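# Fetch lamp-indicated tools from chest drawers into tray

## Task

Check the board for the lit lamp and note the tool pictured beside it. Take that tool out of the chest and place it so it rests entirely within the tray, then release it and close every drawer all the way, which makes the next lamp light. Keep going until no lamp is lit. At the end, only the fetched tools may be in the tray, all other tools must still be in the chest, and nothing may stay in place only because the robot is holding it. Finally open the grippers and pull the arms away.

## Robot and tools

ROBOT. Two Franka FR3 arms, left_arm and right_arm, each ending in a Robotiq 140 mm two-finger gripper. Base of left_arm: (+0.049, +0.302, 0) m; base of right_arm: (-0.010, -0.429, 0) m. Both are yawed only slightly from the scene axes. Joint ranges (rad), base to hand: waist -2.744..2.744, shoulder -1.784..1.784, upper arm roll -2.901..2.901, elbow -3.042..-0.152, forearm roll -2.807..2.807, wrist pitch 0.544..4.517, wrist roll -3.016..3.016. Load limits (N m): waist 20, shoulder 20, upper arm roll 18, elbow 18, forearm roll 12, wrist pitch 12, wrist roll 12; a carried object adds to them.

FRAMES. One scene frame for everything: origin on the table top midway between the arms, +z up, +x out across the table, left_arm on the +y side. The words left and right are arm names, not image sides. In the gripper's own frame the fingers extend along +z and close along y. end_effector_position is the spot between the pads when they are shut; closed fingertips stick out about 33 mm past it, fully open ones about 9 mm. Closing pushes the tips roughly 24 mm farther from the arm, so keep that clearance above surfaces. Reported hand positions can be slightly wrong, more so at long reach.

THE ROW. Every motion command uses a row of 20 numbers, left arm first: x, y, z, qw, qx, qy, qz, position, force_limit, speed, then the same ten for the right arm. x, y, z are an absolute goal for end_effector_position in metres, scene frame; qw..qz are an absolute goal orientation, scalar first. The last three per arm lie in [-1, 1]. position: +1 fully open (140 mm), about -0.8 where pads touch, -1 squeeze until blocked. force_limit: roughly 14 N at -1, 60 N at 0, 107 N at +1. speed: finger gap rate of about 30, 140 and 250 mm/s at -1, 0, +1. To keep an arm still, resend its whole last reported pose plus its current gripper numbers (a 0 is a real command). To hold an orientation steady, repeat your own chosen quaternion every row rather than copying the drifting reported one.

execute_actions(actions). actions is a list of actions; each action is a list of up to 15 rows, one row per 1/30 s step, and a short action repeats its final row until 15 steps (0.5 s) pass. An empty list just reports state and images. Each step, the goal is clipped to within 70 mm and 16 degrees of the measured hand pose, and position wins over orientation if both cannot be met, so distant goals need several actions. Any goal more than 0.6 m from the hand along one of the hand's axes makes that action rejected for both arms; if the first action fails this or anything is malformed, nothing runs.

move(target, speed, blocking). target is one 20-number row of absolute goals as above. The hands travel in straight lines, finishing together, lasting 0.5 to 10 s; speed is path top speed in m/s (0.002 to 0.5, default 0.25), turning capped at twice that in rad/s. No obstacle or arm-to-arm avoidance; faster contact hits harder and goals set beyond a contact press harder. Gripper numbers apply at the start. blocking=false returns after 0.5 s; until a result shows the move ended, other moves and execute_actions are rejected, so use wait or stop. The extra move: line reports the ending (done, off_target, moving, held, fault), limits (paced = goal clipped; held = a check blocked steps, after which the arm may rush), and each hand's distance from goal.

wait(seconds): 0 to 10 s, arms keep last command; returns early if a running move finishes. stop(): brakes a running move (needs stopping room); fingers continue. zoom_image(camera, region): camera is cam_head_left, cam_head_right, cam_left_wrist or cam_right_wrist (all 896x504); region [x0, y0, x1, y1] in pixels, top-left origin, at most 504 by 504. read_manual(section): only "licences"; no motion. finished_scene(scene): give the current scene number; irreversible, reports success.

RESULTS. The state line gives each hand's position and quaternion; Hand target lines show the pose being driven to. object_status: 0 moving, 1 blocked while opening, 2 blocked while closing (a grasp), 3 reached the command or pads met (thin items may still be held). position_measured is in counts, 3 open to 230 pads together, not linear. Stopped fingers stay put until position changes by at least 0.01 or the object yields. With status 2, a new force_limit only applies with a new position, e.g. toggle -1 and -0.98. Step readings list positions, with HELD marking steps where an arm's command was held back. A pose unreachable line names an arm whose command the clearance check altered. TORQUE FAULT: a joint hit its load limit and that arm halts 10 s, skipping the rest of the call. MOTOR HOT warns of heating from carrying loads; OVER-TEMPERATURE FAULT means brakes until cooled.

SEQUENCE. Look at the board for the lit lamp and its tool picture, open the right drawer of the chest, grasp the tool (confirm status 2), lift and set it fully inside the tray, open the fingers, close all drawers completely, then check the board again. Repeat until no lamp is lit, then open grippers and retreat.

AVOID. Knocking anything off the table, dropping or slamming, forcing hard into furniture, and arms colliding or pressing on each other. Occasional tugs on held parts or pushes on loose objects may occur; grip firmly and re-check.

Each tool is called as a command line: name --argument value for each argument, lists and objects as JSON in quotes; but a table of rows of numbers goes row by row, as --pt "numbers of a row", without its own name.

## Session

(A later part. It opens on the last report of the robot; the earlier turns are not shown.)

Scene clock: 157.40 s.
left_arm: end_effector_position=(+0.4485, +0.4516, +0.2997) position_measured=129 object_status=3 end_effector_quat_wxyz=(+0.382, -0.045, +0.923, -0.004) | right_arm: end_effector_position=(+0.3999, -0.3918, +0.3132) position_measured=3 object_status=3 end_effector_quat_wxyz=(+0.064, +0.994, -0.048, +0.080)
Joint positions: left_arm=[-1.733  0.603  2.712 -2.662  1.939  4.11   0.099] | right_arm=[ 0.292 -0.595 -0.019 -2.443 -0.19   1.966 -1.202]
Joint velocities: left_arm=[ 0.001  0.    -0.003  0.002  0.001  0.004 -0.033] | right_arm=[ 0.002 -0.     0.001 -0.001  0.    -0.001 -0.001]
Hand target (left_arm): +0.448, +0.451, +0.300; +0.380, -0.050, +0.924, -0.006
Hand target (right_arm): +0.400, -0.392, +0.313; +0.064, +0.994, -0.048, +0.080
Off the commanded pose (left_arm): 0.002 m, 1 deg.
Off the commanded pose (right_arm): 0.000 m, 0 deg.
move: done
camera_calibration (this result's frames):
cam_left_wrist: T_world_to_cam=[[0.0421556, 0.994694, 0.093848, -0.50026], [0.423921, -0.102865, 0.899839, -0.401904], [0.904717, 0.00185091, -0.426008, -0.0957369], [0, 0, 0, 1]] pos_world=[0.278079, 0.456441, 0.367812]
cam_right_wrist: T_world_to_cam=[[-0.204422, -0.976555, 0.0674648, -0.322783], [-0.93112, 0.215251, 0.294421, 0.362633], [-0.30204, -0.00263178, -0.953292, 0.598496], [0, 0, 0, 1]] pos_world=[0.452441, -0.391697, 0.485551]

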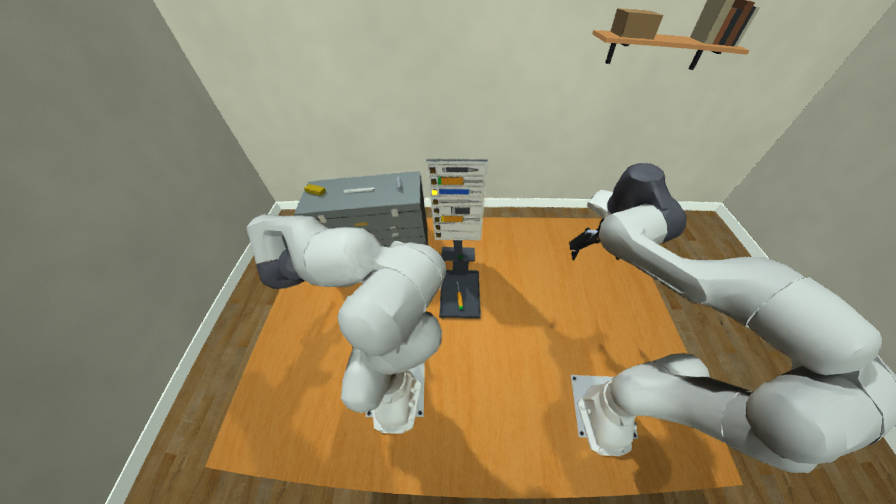

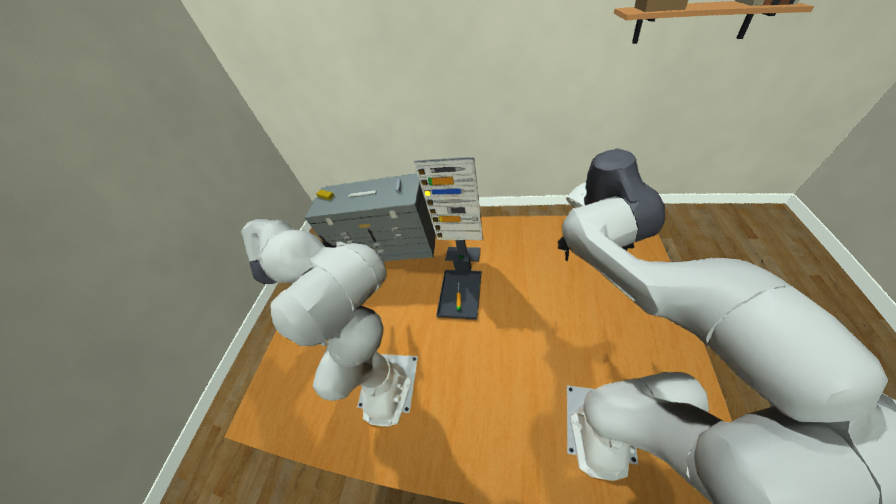

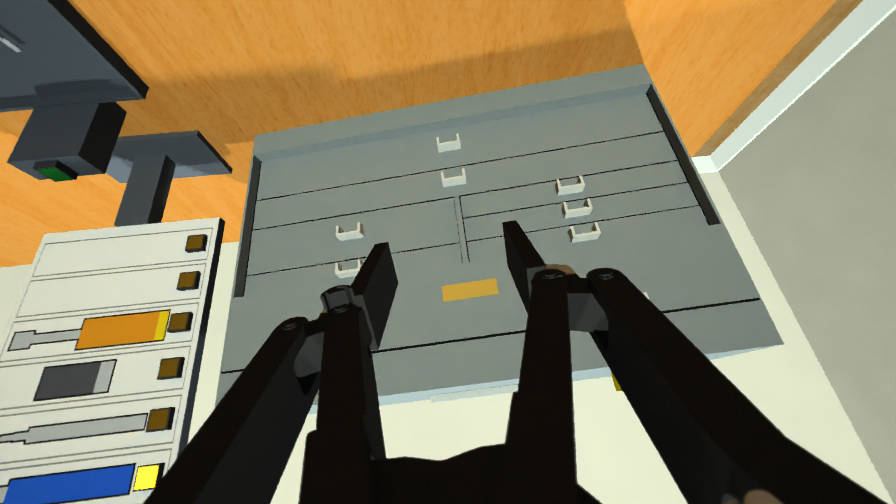

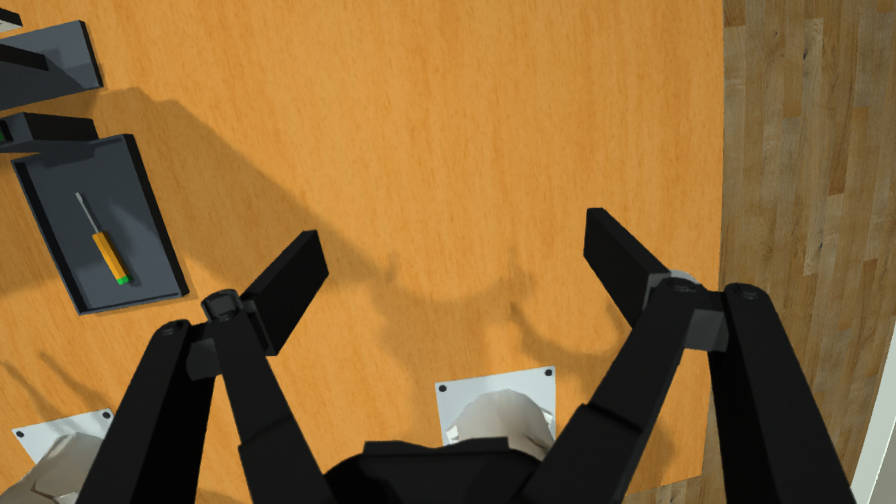

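Blue lit. Reopen wide drawer.

move --target '[0.55,0.46,0.17,0.383,-0.05,0.92,0,0,0,0,0.3999,-0.3918,0.3132,0.064,0.994,-0.048,0.080,1,0,0]' --speed 0.15

move --target '[0.598,0.475,0.135,0.383,-0.05,0.92,0,0,0,0,0.3999,-0.3918,0.3132,0.064,0.994,-0.048,0.080,1,0,0]' --speed 0.04

move --target '[0.598,0.475,0.135,0.383,-0.05,0.92,0,-1,0,0,0.3999,-0.3918,0.3132,0.064,0.994,-0.048,0.080,1,0,0]' --speed 0.04

move --target '[0.43,0.452,0.135,0.383,-0.05,0.92,0,-1,0,0,0.3999,-0.3918,0.3132,0.064,0.994,-0.048,0.080,1,0,0]' --speed 0.06

move --target '[0.40,0.452,0.16,0.383,-0.05,0.92,0,0,0,0,0.3999,-0.3918,0.3132,0.064,0.994,-0.048,0.080,1,0,0]' --speed 0.06

move --target '[0.53,0.42,0.33,0,0.707,0.707,0,-0.25,0,0,0.3999,-0.3918,0.3132,0.064,0.994,-0.048,0.080,1,0,0]' --speed 0.2

Scene clock: 160.50 s.
left_arm: end_effector_position=(+0.5515, +0.4583, +0.1710) position_measured=129 object_status=3 end_effector_quat_wxyz=(+0.386, -0.059, +0.921, -0.001) | right_arm: end_effector_position=(+0.3999, -0.3918, +0.3132) position_measured=3 object_status=3 end_effector_quat_wxyz=(+0.064, +0.994, -0.048, +0.080)
Joint positions: left_arm=[-1.735  0.122  2.381 -2.782  1.146  3.709  0.857] | right_arm=[ 0.292 -0.595 -0.019 -2.443 -0.19   1.966 -1.202]
Joint velocities: left_arm=[ 0.001  0.002 -0.006 -0.011 -0.036  0.011  0.069] | right_arm=[-0.    -0.001 -0.002 -0.001  0.001 -0.001 -0.002]
Hand target (left_arm): +0.552, +0.459, +0.172; +0.388, -0.050, +0.920, +0.003
Hand target (right_arm): +0.400, -0.392, +0.313; +0.064, +0.994, -0.048, +0.080
Off the commanded pose (left_arm): 0.002 m, 1 deg.
Off the commanded pose (right_arm): 0.000 m, 0 deg.
move: done
camera_calibration (this result's frames):
cam_left_wrist: T_world_to_cam=[[0.0141363, 0.996018, 0.088023, -0.483345], [0.418278, -0.0858498, 0.904253, -0.334469], [0.908209, 0.0240353, -0.417826, -0.257258], [0, 0, 0, 1]] pos_world=[0.380378, 0.45889, 0.237501]
cam_right_wrist: T_world_to_cam=[[-0.204422, -0.976555, 0.0674648, -0.322783], [-0.93112, 0.21525, 0.294421, 0.362633], [-0.30204, -0.00263184, -0.953292, 0.598496], [0, 0, 0, 1]] pos_world=[0.452441, -0.391697, 0.485551]

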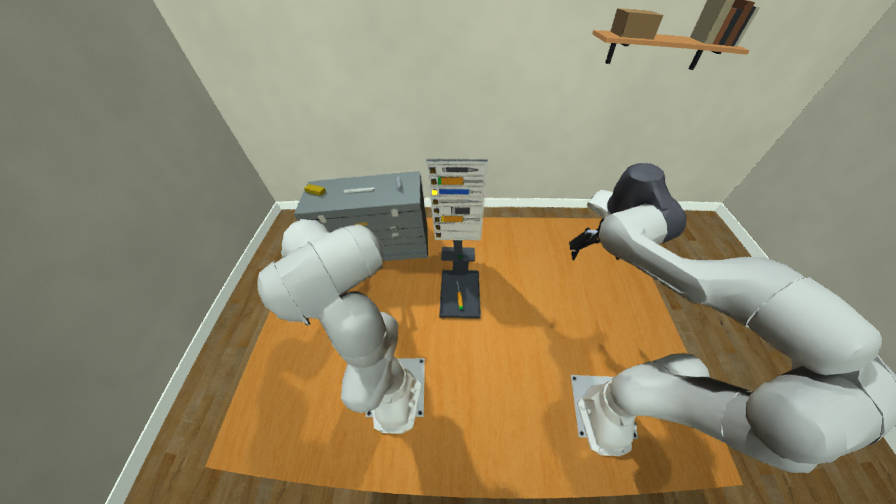

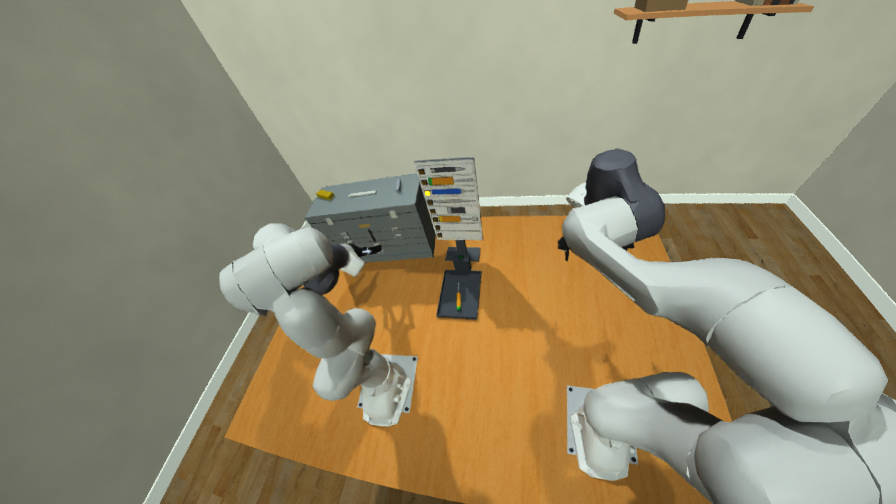

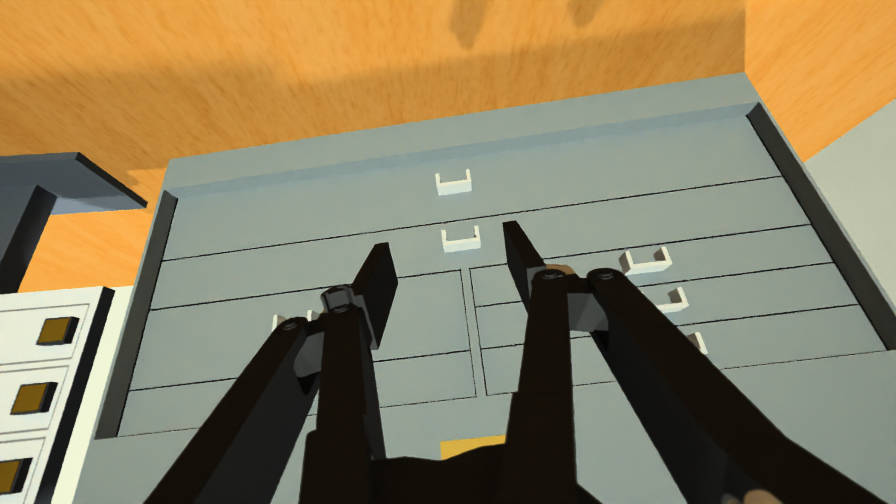

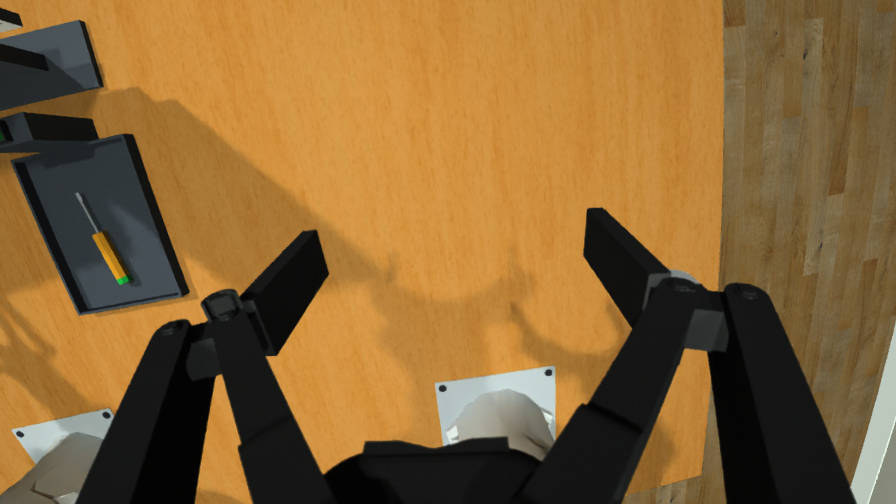

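Scene clock: 163.00 s.
left_arm: end_effector_position=(+0.5981, +0.4752, +0.1330) position_measured=129 object_status=3 end_effector_quat_wxyz=(+0.381, -0.059, +0.923, -0.002) | right_arm: end_effector_position=(+0.3999, -0.3918, +0.3132) position_measured=3 object_status=3 end_effector_quat_wxyz=(+0.064, +0.994, -0.048, +0.080)
Joint positions: left_arm=[-1.932 -0.145  2.453 -2.718  0.688  3.616  1.327] | right_arm=[ 0.292 -0.595 -0.019 -2.443 -0.19   1.966 -1.202]
Joint velocities: left_arm=[-0.036  0.001  0.028 -0.008 -0.04   0.019  0.064] | right_arm=[ 0.001 -0.002  0.    -0.    -0.     0.    -0.001]
Hand target (left_arm): +0.598, +0.476, +0.134; +0.383, -0.051, +0.922, +0.003
Hand target (right_arm): +0.400, -0.392, +0.313; +0.064, +0.994, -0.048, +0.080
Off the commanded pose (left_arm): 0.002 m, 1 deg.
Off the commanded pose (right_arm): 0.000 m, 0 deg.
move: done
camera_calibration (this result's frames):
cam_left_wrist: T_world_to_cam=[[0.0161458, 0.996093, 0.0868231, -0.49858], [0.426291, -0.0854046, 0.900545, -0.322616], [0.904442, 0.0224719, -0.426005, -0.311736], [0, 0, 0, 1]] pos_world=[0.427526, 0.476084, 0.201018]
cam_right_wrist: T_world_to_cam=[[-0.204422, -0.976555, 0.0674648, -0.322783], [-0.93112, 0.215251, 0.294421, 0.362633], [-0.30204, -0.00263177, -0.953292, 0.598496], [0, 0, 0, 1]] pos_world=[0.452441, -0.391697, 0.485551]

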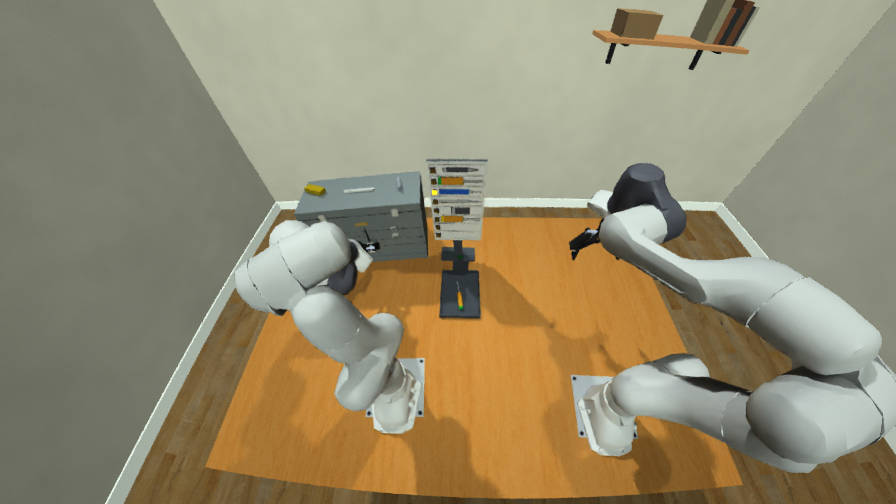

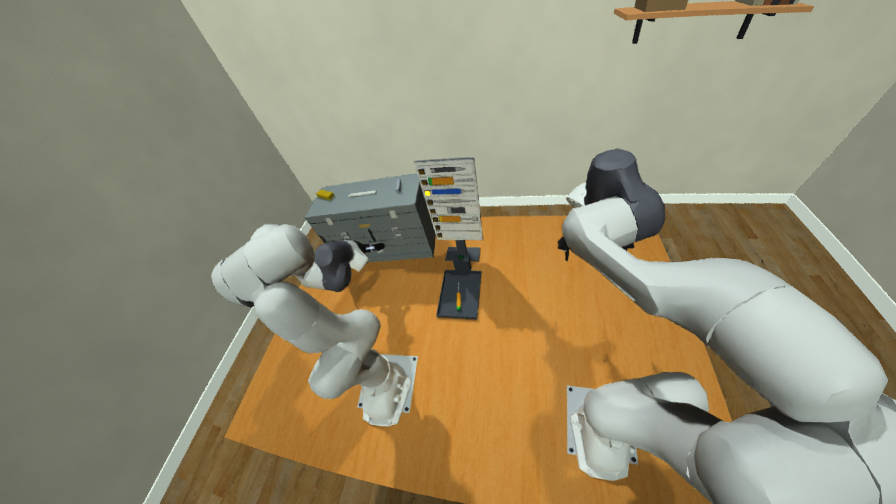

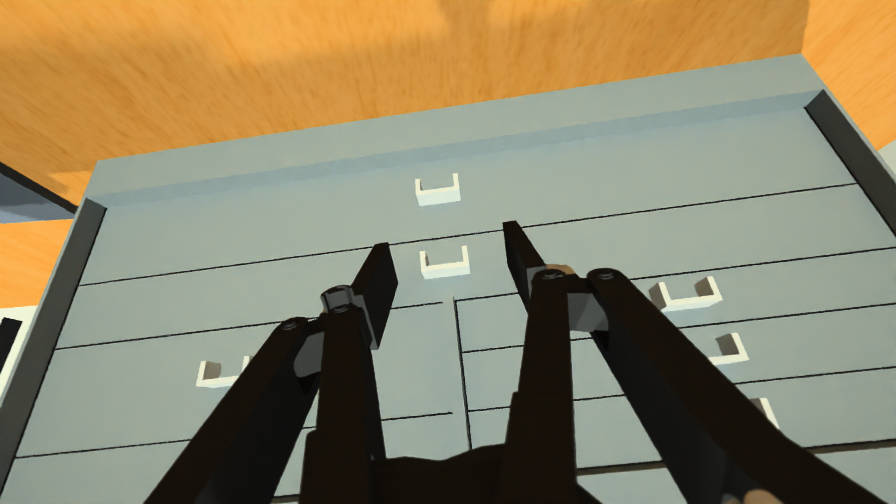

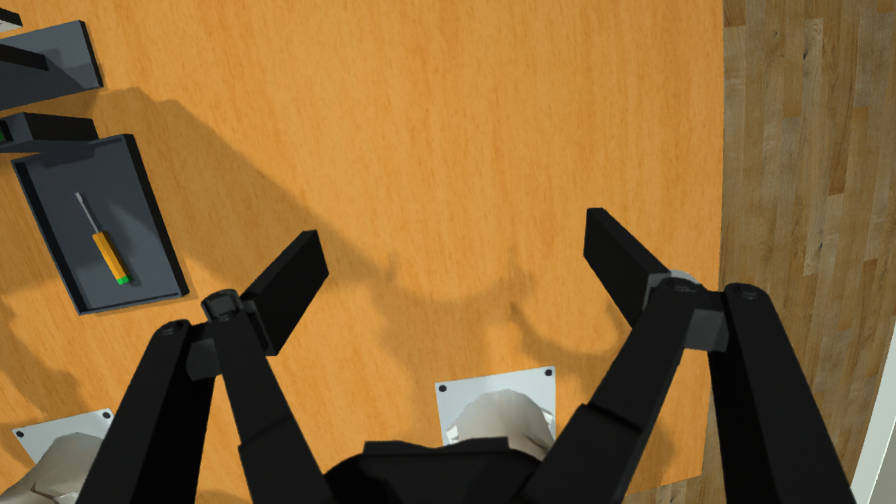

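Scene clock: 163.70 s.
left_arm: end_effector_position=(+0.5981, +0.4723, +0.1334) position_measured=193 object_status=2 end_effector_quat_wxyz=(+0.382, -0.052, +0.923, -0.002) | right_arm: end_effector_position=(+0.3999, -0.3918, +0.3132) position_measured=3 object_status=3 end_effector_quat_wxyz=(+0.064, +0.994, -0.048, +0.080)
Joint positions: left_arm=[-1.93  -0.144  2.451 -2.718  0.701  3.618  1.327] | right_arm=[ 0.292 -0.595 -0.019 -2.443 -0.19   1.966 -1.202]
Joint velocities: left_arm=[ 0.002 -0.    -0.001 -0.001  0.005  0.     0.001] | right_arm=[ 0.001 -0.001 -0.001 -0.001 -0.001  0.    -0.001]
Hand target (left_arm): +0.598, +0.475, +0.135; +0.384, -0.050, +0.922, -0.000
Hand target (right_arm): +0.400, -0.392, +0.313; +0.064, +0.994, -0.048, +0.080
Off the commanded pose (left_arm): 0.003 m, 0 deg.
Off the commanded pose (right_arm): 0.000 m, 0 deg.
move: done
camera_calibration (this result's frames):
cam_left_wrist: T_world_to_cam=[[0.0286125, 0.995426, 0.091152, -0.503455], [0.424372, -0.0946601, 0.900527, -0.317706], [0.905036, 0.012916, -0.425139, -0.307514], [0, 0, 0, 1]] pos_world=[0.427541, 0.47505, 0.201257]
cam_right_wrist: T_world_to_cam=[[-0.204422, -0.976555, 0.067465, -0.322783], [-0.93112, 0.215251, 0.294421, 0.362633], [-0.30204, -0.00263195, -0.953292, 0.598496], [0, 0, 0, 1]] pos_world=[0.452441, -0.391697, 0.485551]

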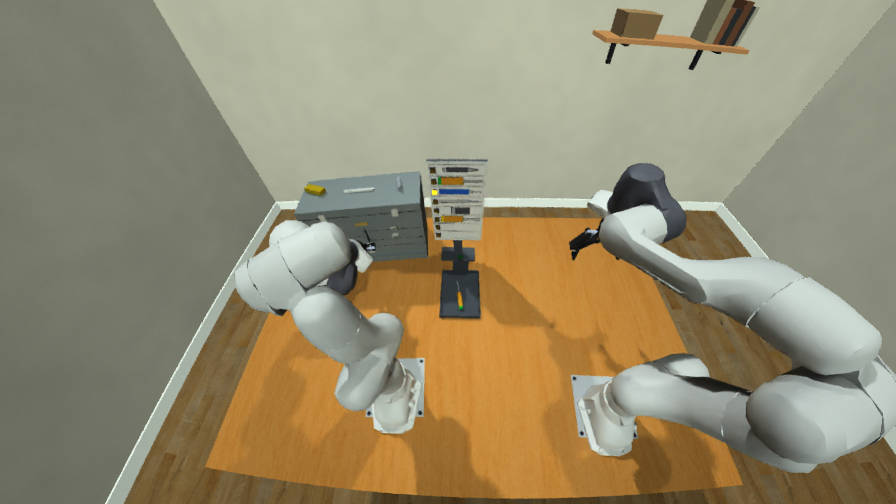

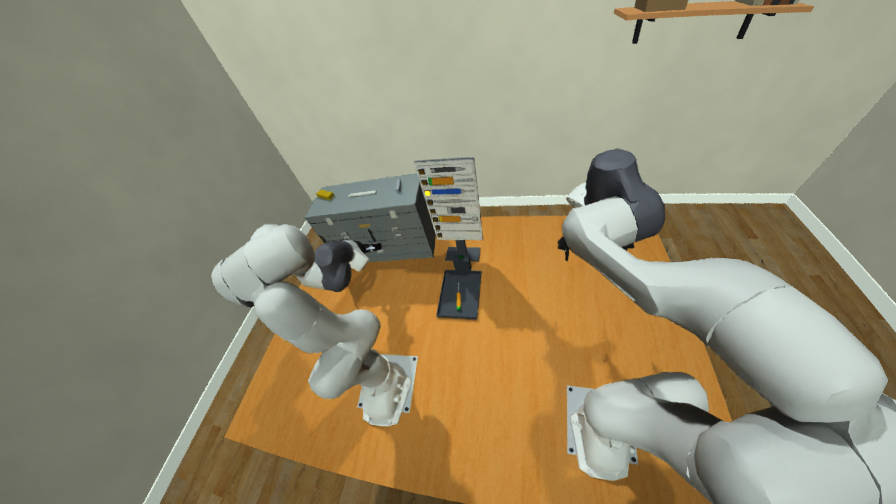

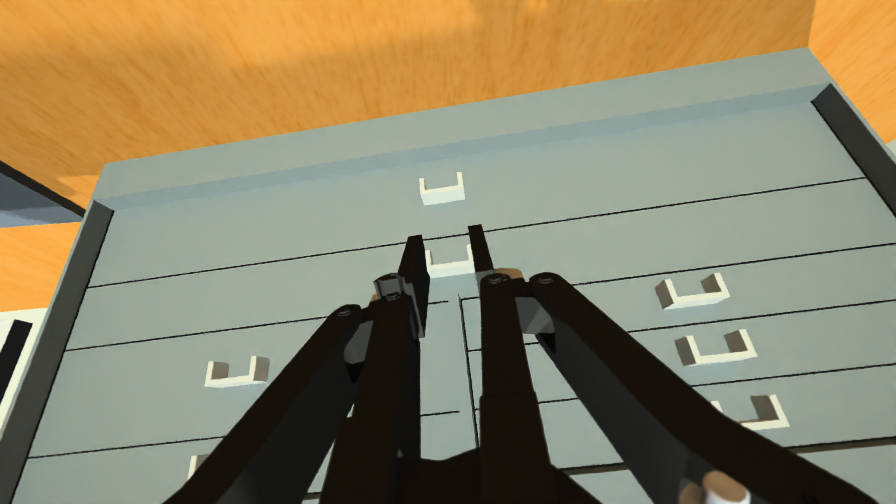

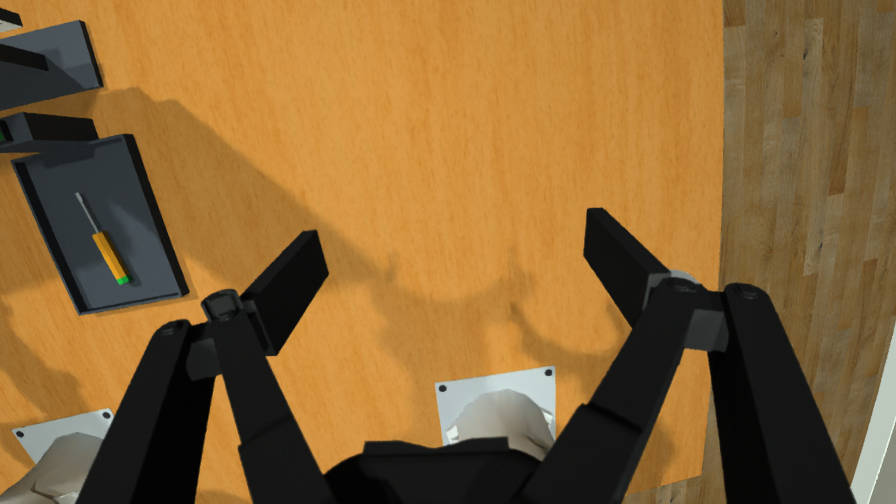

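Scene clock: 166.97 s.
left_arm: end_effector_position=(+0.4312, +0.4561, +0.1362) position_measured=193 object_status=2 end_effector_quat_wxyz=(+0.374, -0.045, +0.926, -0.009) | right_arm: end_effector_position=(+0.3999, -0.3918, +0.3132) position_measured=3 object_status=3 end_effector_quat_wxyz=(+0.064, +0.994, -0.048, +0.080)
Joint positions: left_arm=[-1.651  0.192  2.629 -3.045  1.309  3.891  1.091] | right_arm=[ 0.292 -0.595 -0.019 -2.443 -0.19   1.966 -1.202]
Joint velocities: left_arm=[ 0.093  0.025 -0.091  0.     0.019  0.019 -0.052] | right_arm=[ 0.001 -0.001 -0.002  0.001  0.001 -0.001 -0.001]
Hand target (left_arm): +0.431, +0.453, +0.138; +0.376, -0.046, +0.925, -0.014
Hand target (right_arm): +0.400, -0.392, +0.313; +0.064, +0.994, -0.048, +0.080
Off the commanded pose (left_arm): 0.004 m, 2 deg.
Off the commanded pose (right_arm): 0.000 m, 0 deg.
joint sent to its limit (left arm) — the command would take joint 4 (elbow) past its lower limit, so that joint was sent only as far as its limit.
move: off_target (left_arm)
camera_calibration (this result's frames):
cam_left_wrist: T_world_to_cam=[[0.0482791, 0.995414, 0.082579, -0.49008], [0.436612, -0.0953901, 0.894579, -0.255129], [0.898354, -0.00713446, -0.439215, -0.14108], [0, 0, 0, 1]] pos_world=[0.261793, 0.462489, 0.206739]
cam_right_wrist: T_world_to_cam=[[-0.204422, -0.976555, 0.0674649, -0.322783], [-0.931119, 0.215251, 0.294421, 0.362633], [-0.30204, -0.0026318, -0.953292, 0.598496], [0, 0, 0, 1]] pos_world=[0.452441, -0.391697, 0.485551]

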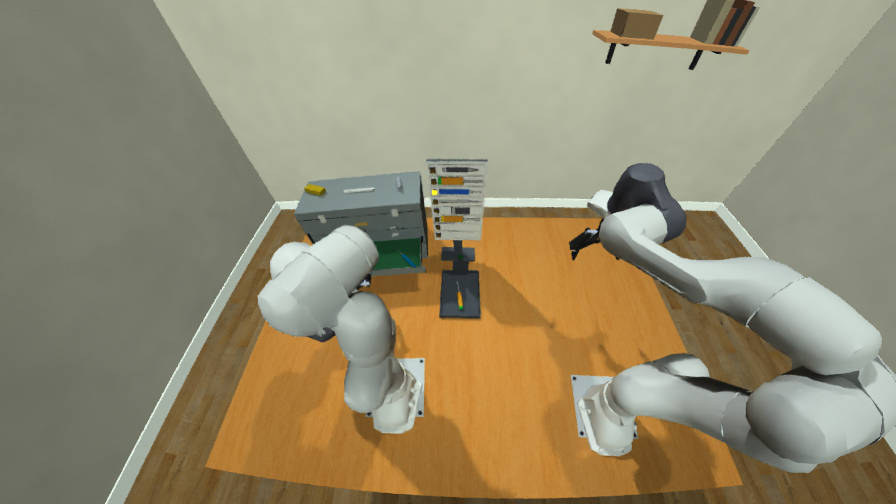

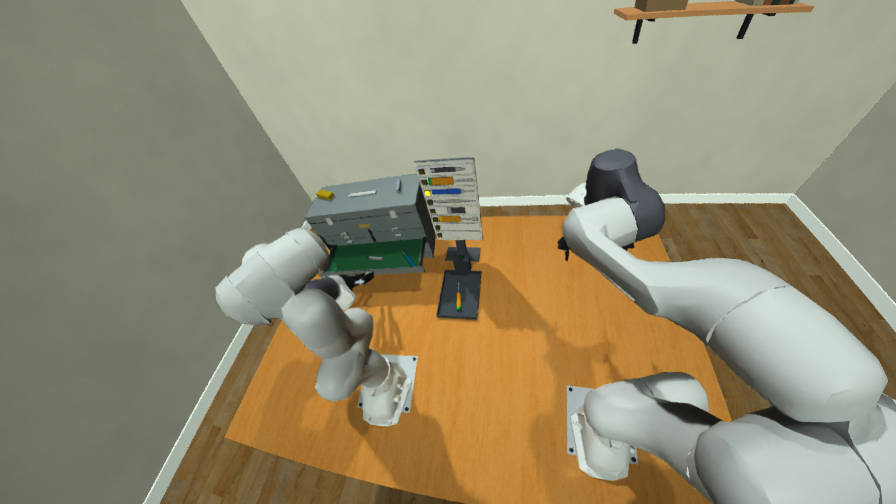

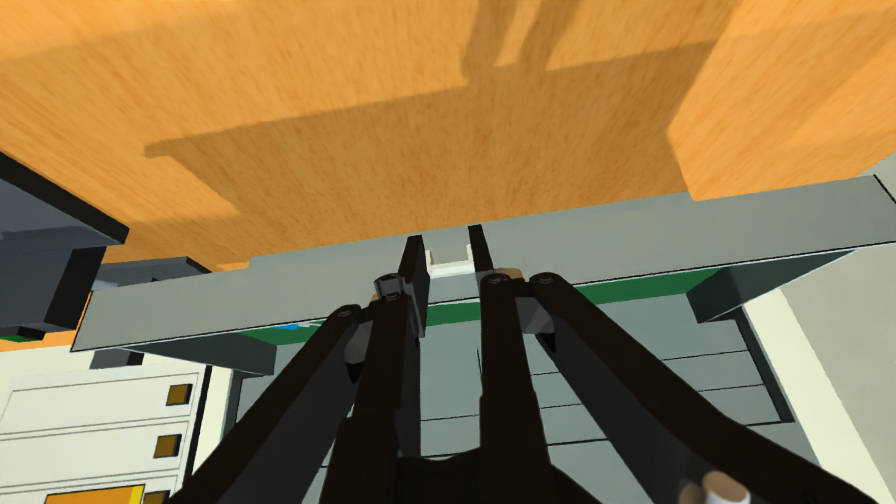

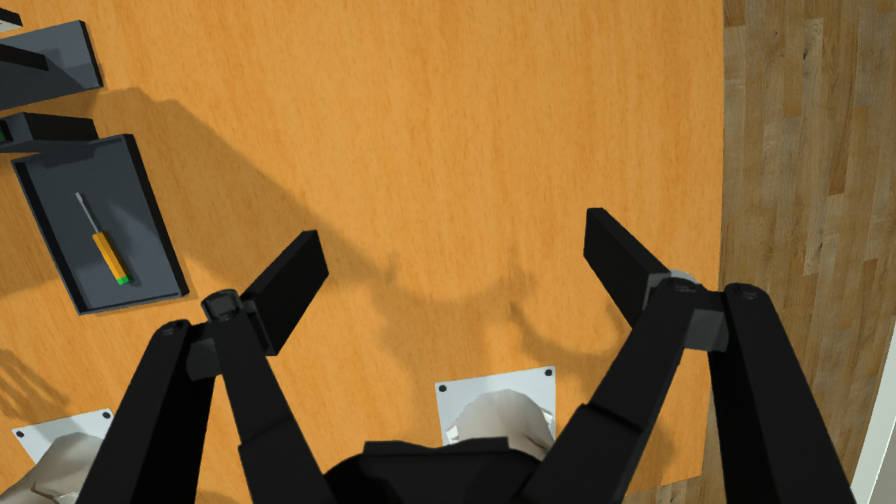

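Scene clock: 168.33 s.
left_arm: end_effector_position=(+0.4010, +0.4529, +0.1599) position_measured=129 object_status=3 end_effector_quat_wxyz=(+0.374, -0.039, +0.927, -0.008) | right_arm: end_effector_position=(+0.3999, -0.3918, +0.3132) position_measured=3 object_status=3 end_effector_quat_wxyz=(+0.064, +0.994, -0.048, +0.080)
Joint positions: left_arm=[-1.586  0.342  2.695 -3.045  1.57   3.971  0.908] | right_arm=[ 0.292 -0.595 -0.019 -2.443 -0.19   1.966 -1.202]
Joint velocities: left_arm=[ 0.     0.005  0.001 -0.     0.002  0.001 -0.04 ] | right_arm=[-0.001 -0.     0.     0.     0.001  0.001 -0.001]
Hand target (left_arm): +0.400, +0.452, +0.160; +0.374, -0.046, +0.926, -0.012
Hand target (right_arm): +0.400, -0.392, +0.313; +0.064, +0.994, -0.048, +0.080
Off the commanded pose (left_arm): 0.001 m, 2 deg.
Off the commanded pose (right_arm): 0.000 m, 0 deg.
joint sent to its limit (left arm) — the command would take joint 4 (elbow) past its lower limit, so that joint was sent only as far as its limit.
move: done
camera_calibration (this result's frames):
cam_left_wrist: T_world_to_cam=[[0.0596073, 0.994231, 0.089175, -0.49244], [0.436973, -0.106309, 0.89317, -0.258396], [0.897498, -0.0142725, -0.440788, -0.0997569], [0, 0, 0, 1]] pos_world=[0.231796, 0.460706, 0.230733]
cam_right_wrist: T_world_to_cam=[[-0.204422, -0.976555, 0.0674648, -0.322783], [-0.93112, 0.21525, 0.294421, 0.362633], [-0.30204, -0.00263189, -0.953292, 0.598496], [0, 0, 0, 1]] pos_world=[0.452441, -0.391697, 0.485551]

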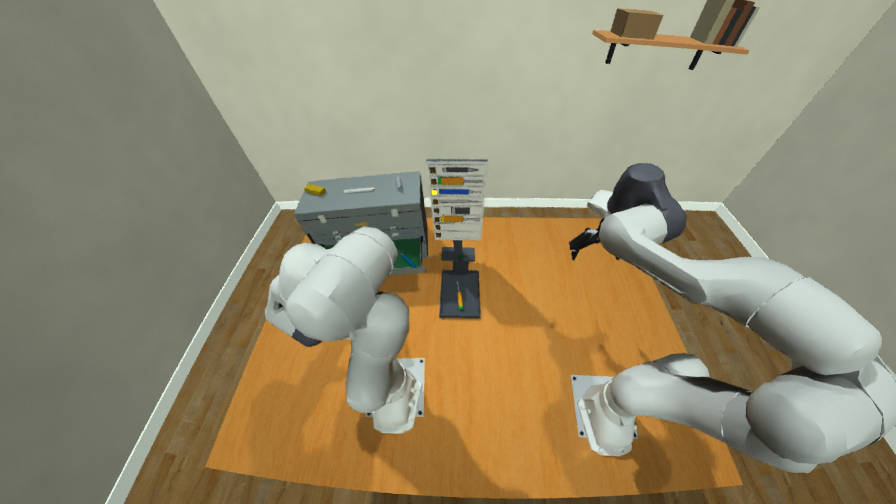

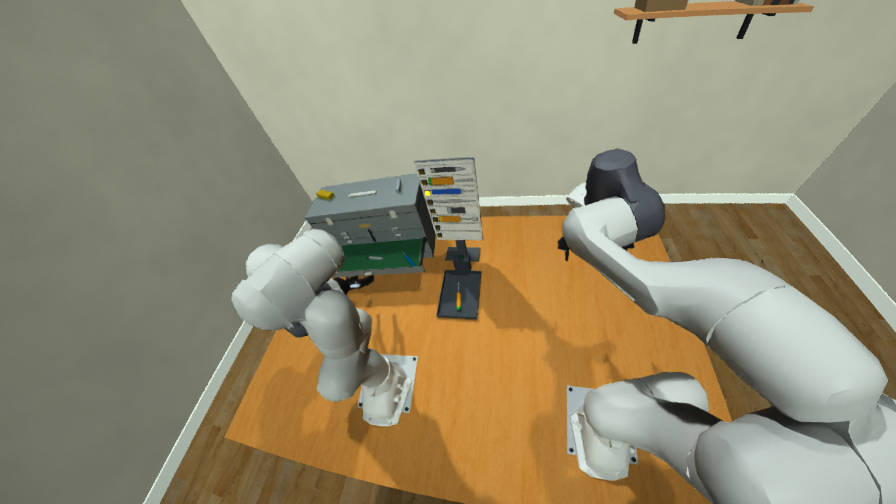

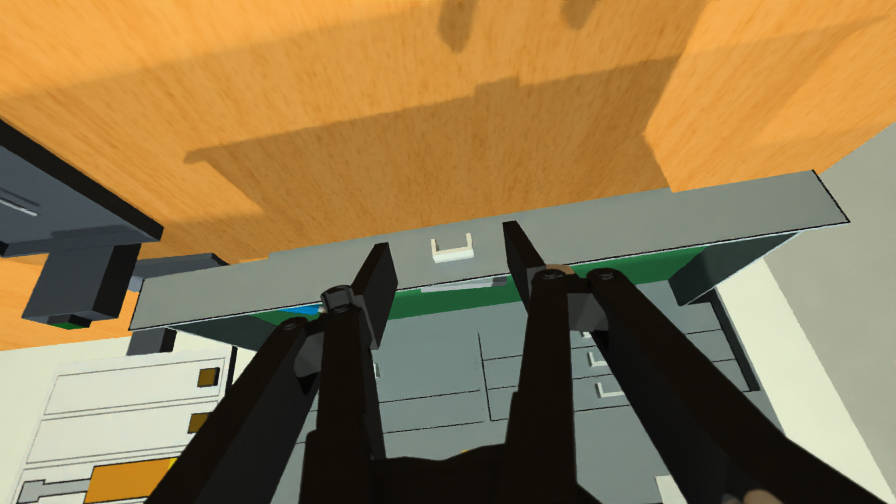

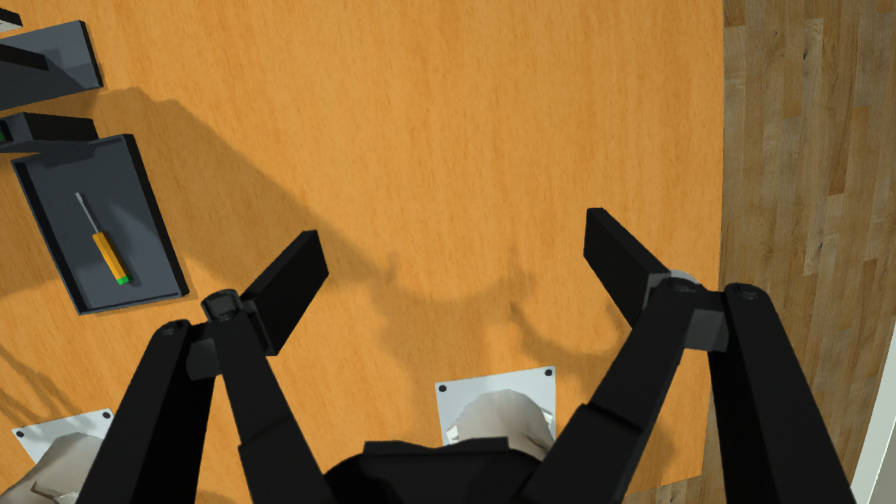

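Scene clock: 173.37 s.
left_arm: end_effector_position=(+0.5229, +0.4232, +0.3320) position_measured=160 object_status=3 end_effector_quat_wxyz=(+0.021, +0.696, +0.716, +0.045) | right_arm: end_effector_position=(+0.3999, -0.3918, +0.3132) position_measured=3 object_status=3 end_effector_quat_wxyz=(+0.064, +0.994, -0.048, +0.080)
Joint positions: left_arm=[-0.589  0.373  1.043 -1.466  2.805  4.53   0.488] | right_arm=[ 0.292 -0.595 -0.019 -2.443 -0.19   1.966 -1.202]
Joint velocities: left_arm=[-0.005  0.002  0.008 -0.001 -0.     0.001  0.029] | right_arm=[-0.001  0.     0.001  0.001  0.001 -0.001  0.   ]
Hand target (left_arm): +0.522, +0.424, +0.332; +0.017, +0.702, +0.710, +0.045
Hand target (right_arm): +0.400, -0.392, +0.313; +0.064, +0.994, -0.048, +0.080
Off the commanded pose (left_arm): 0.008 m, 6 deg.
Off the commanded pose (right_arm): 0.000 m, 0 deg.
joint sent to its limit (left arm) — the command would take joint 5 (forearm roll) past its upper limit and joint 6 (wrist pitch) past its upper limit, so those joints were sent only as far as their limits.
move: off_target (left_arm)
camera_calibration (this result's frames):
cam_left_wrist: T_world_to_cam=[[0.983171, -0.156216, 0.0947184, -0.483434], [-0.177553, -0.939138, 0.294098, 0.404127], [0.0430107, -0.305966, -0.95107, 0.605953], [0, 0, 0, 1]] pos_world=[0.52099, 0.489412, 0.503241]
cam_right_wrist: T_world_to_cam=[[-0.204422, -0.976555, 0.0674649, -0.322783], [-0.93112, 0.215251, 0.294421, 0.362633], [-0.30204, -0.00263188, -0.953292, 0.598496], [0, 0, 0, 1]] pos_world=[0.452441, -0.391697, 0.485551]

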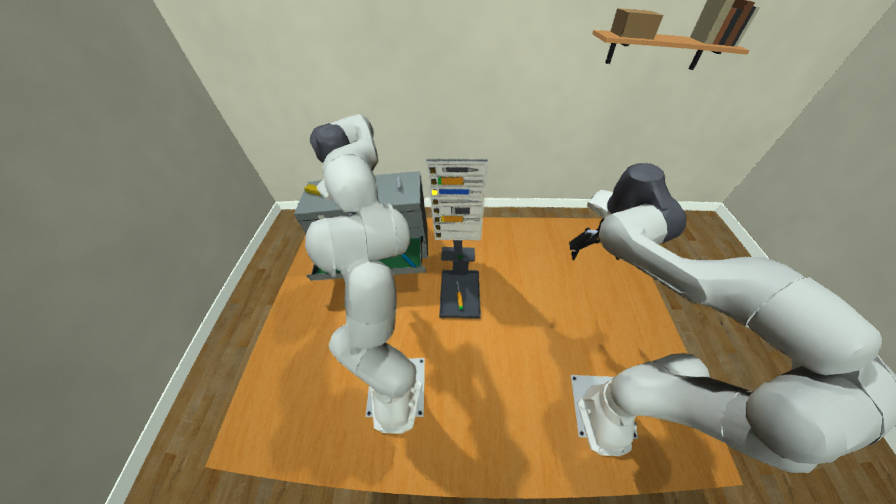

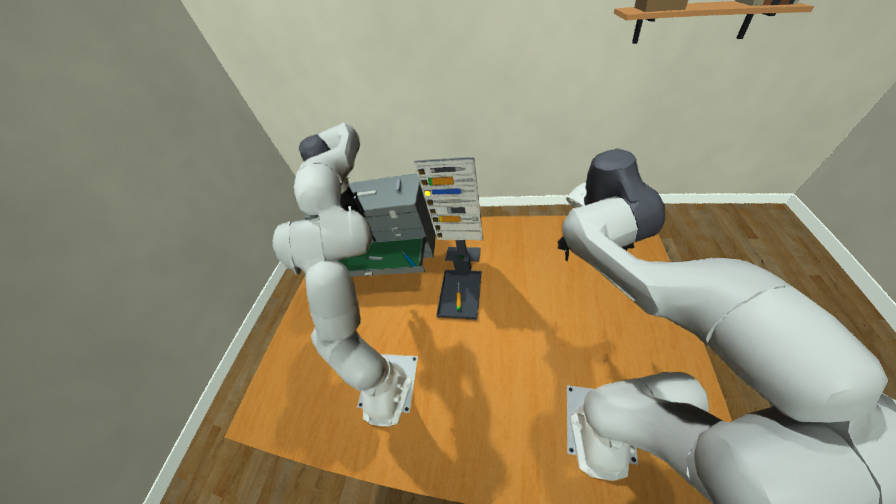

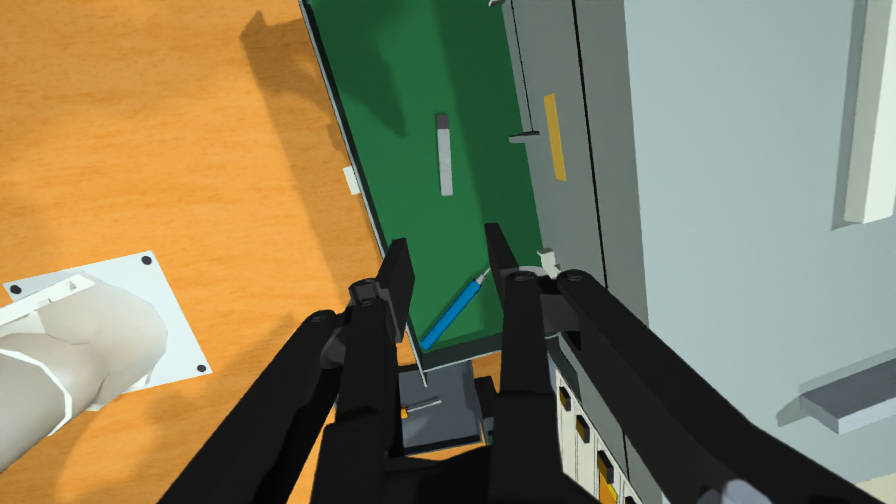

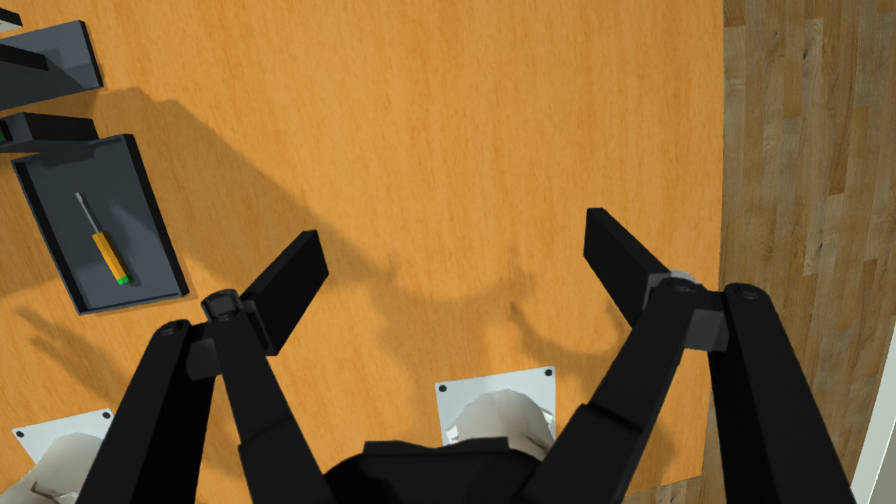

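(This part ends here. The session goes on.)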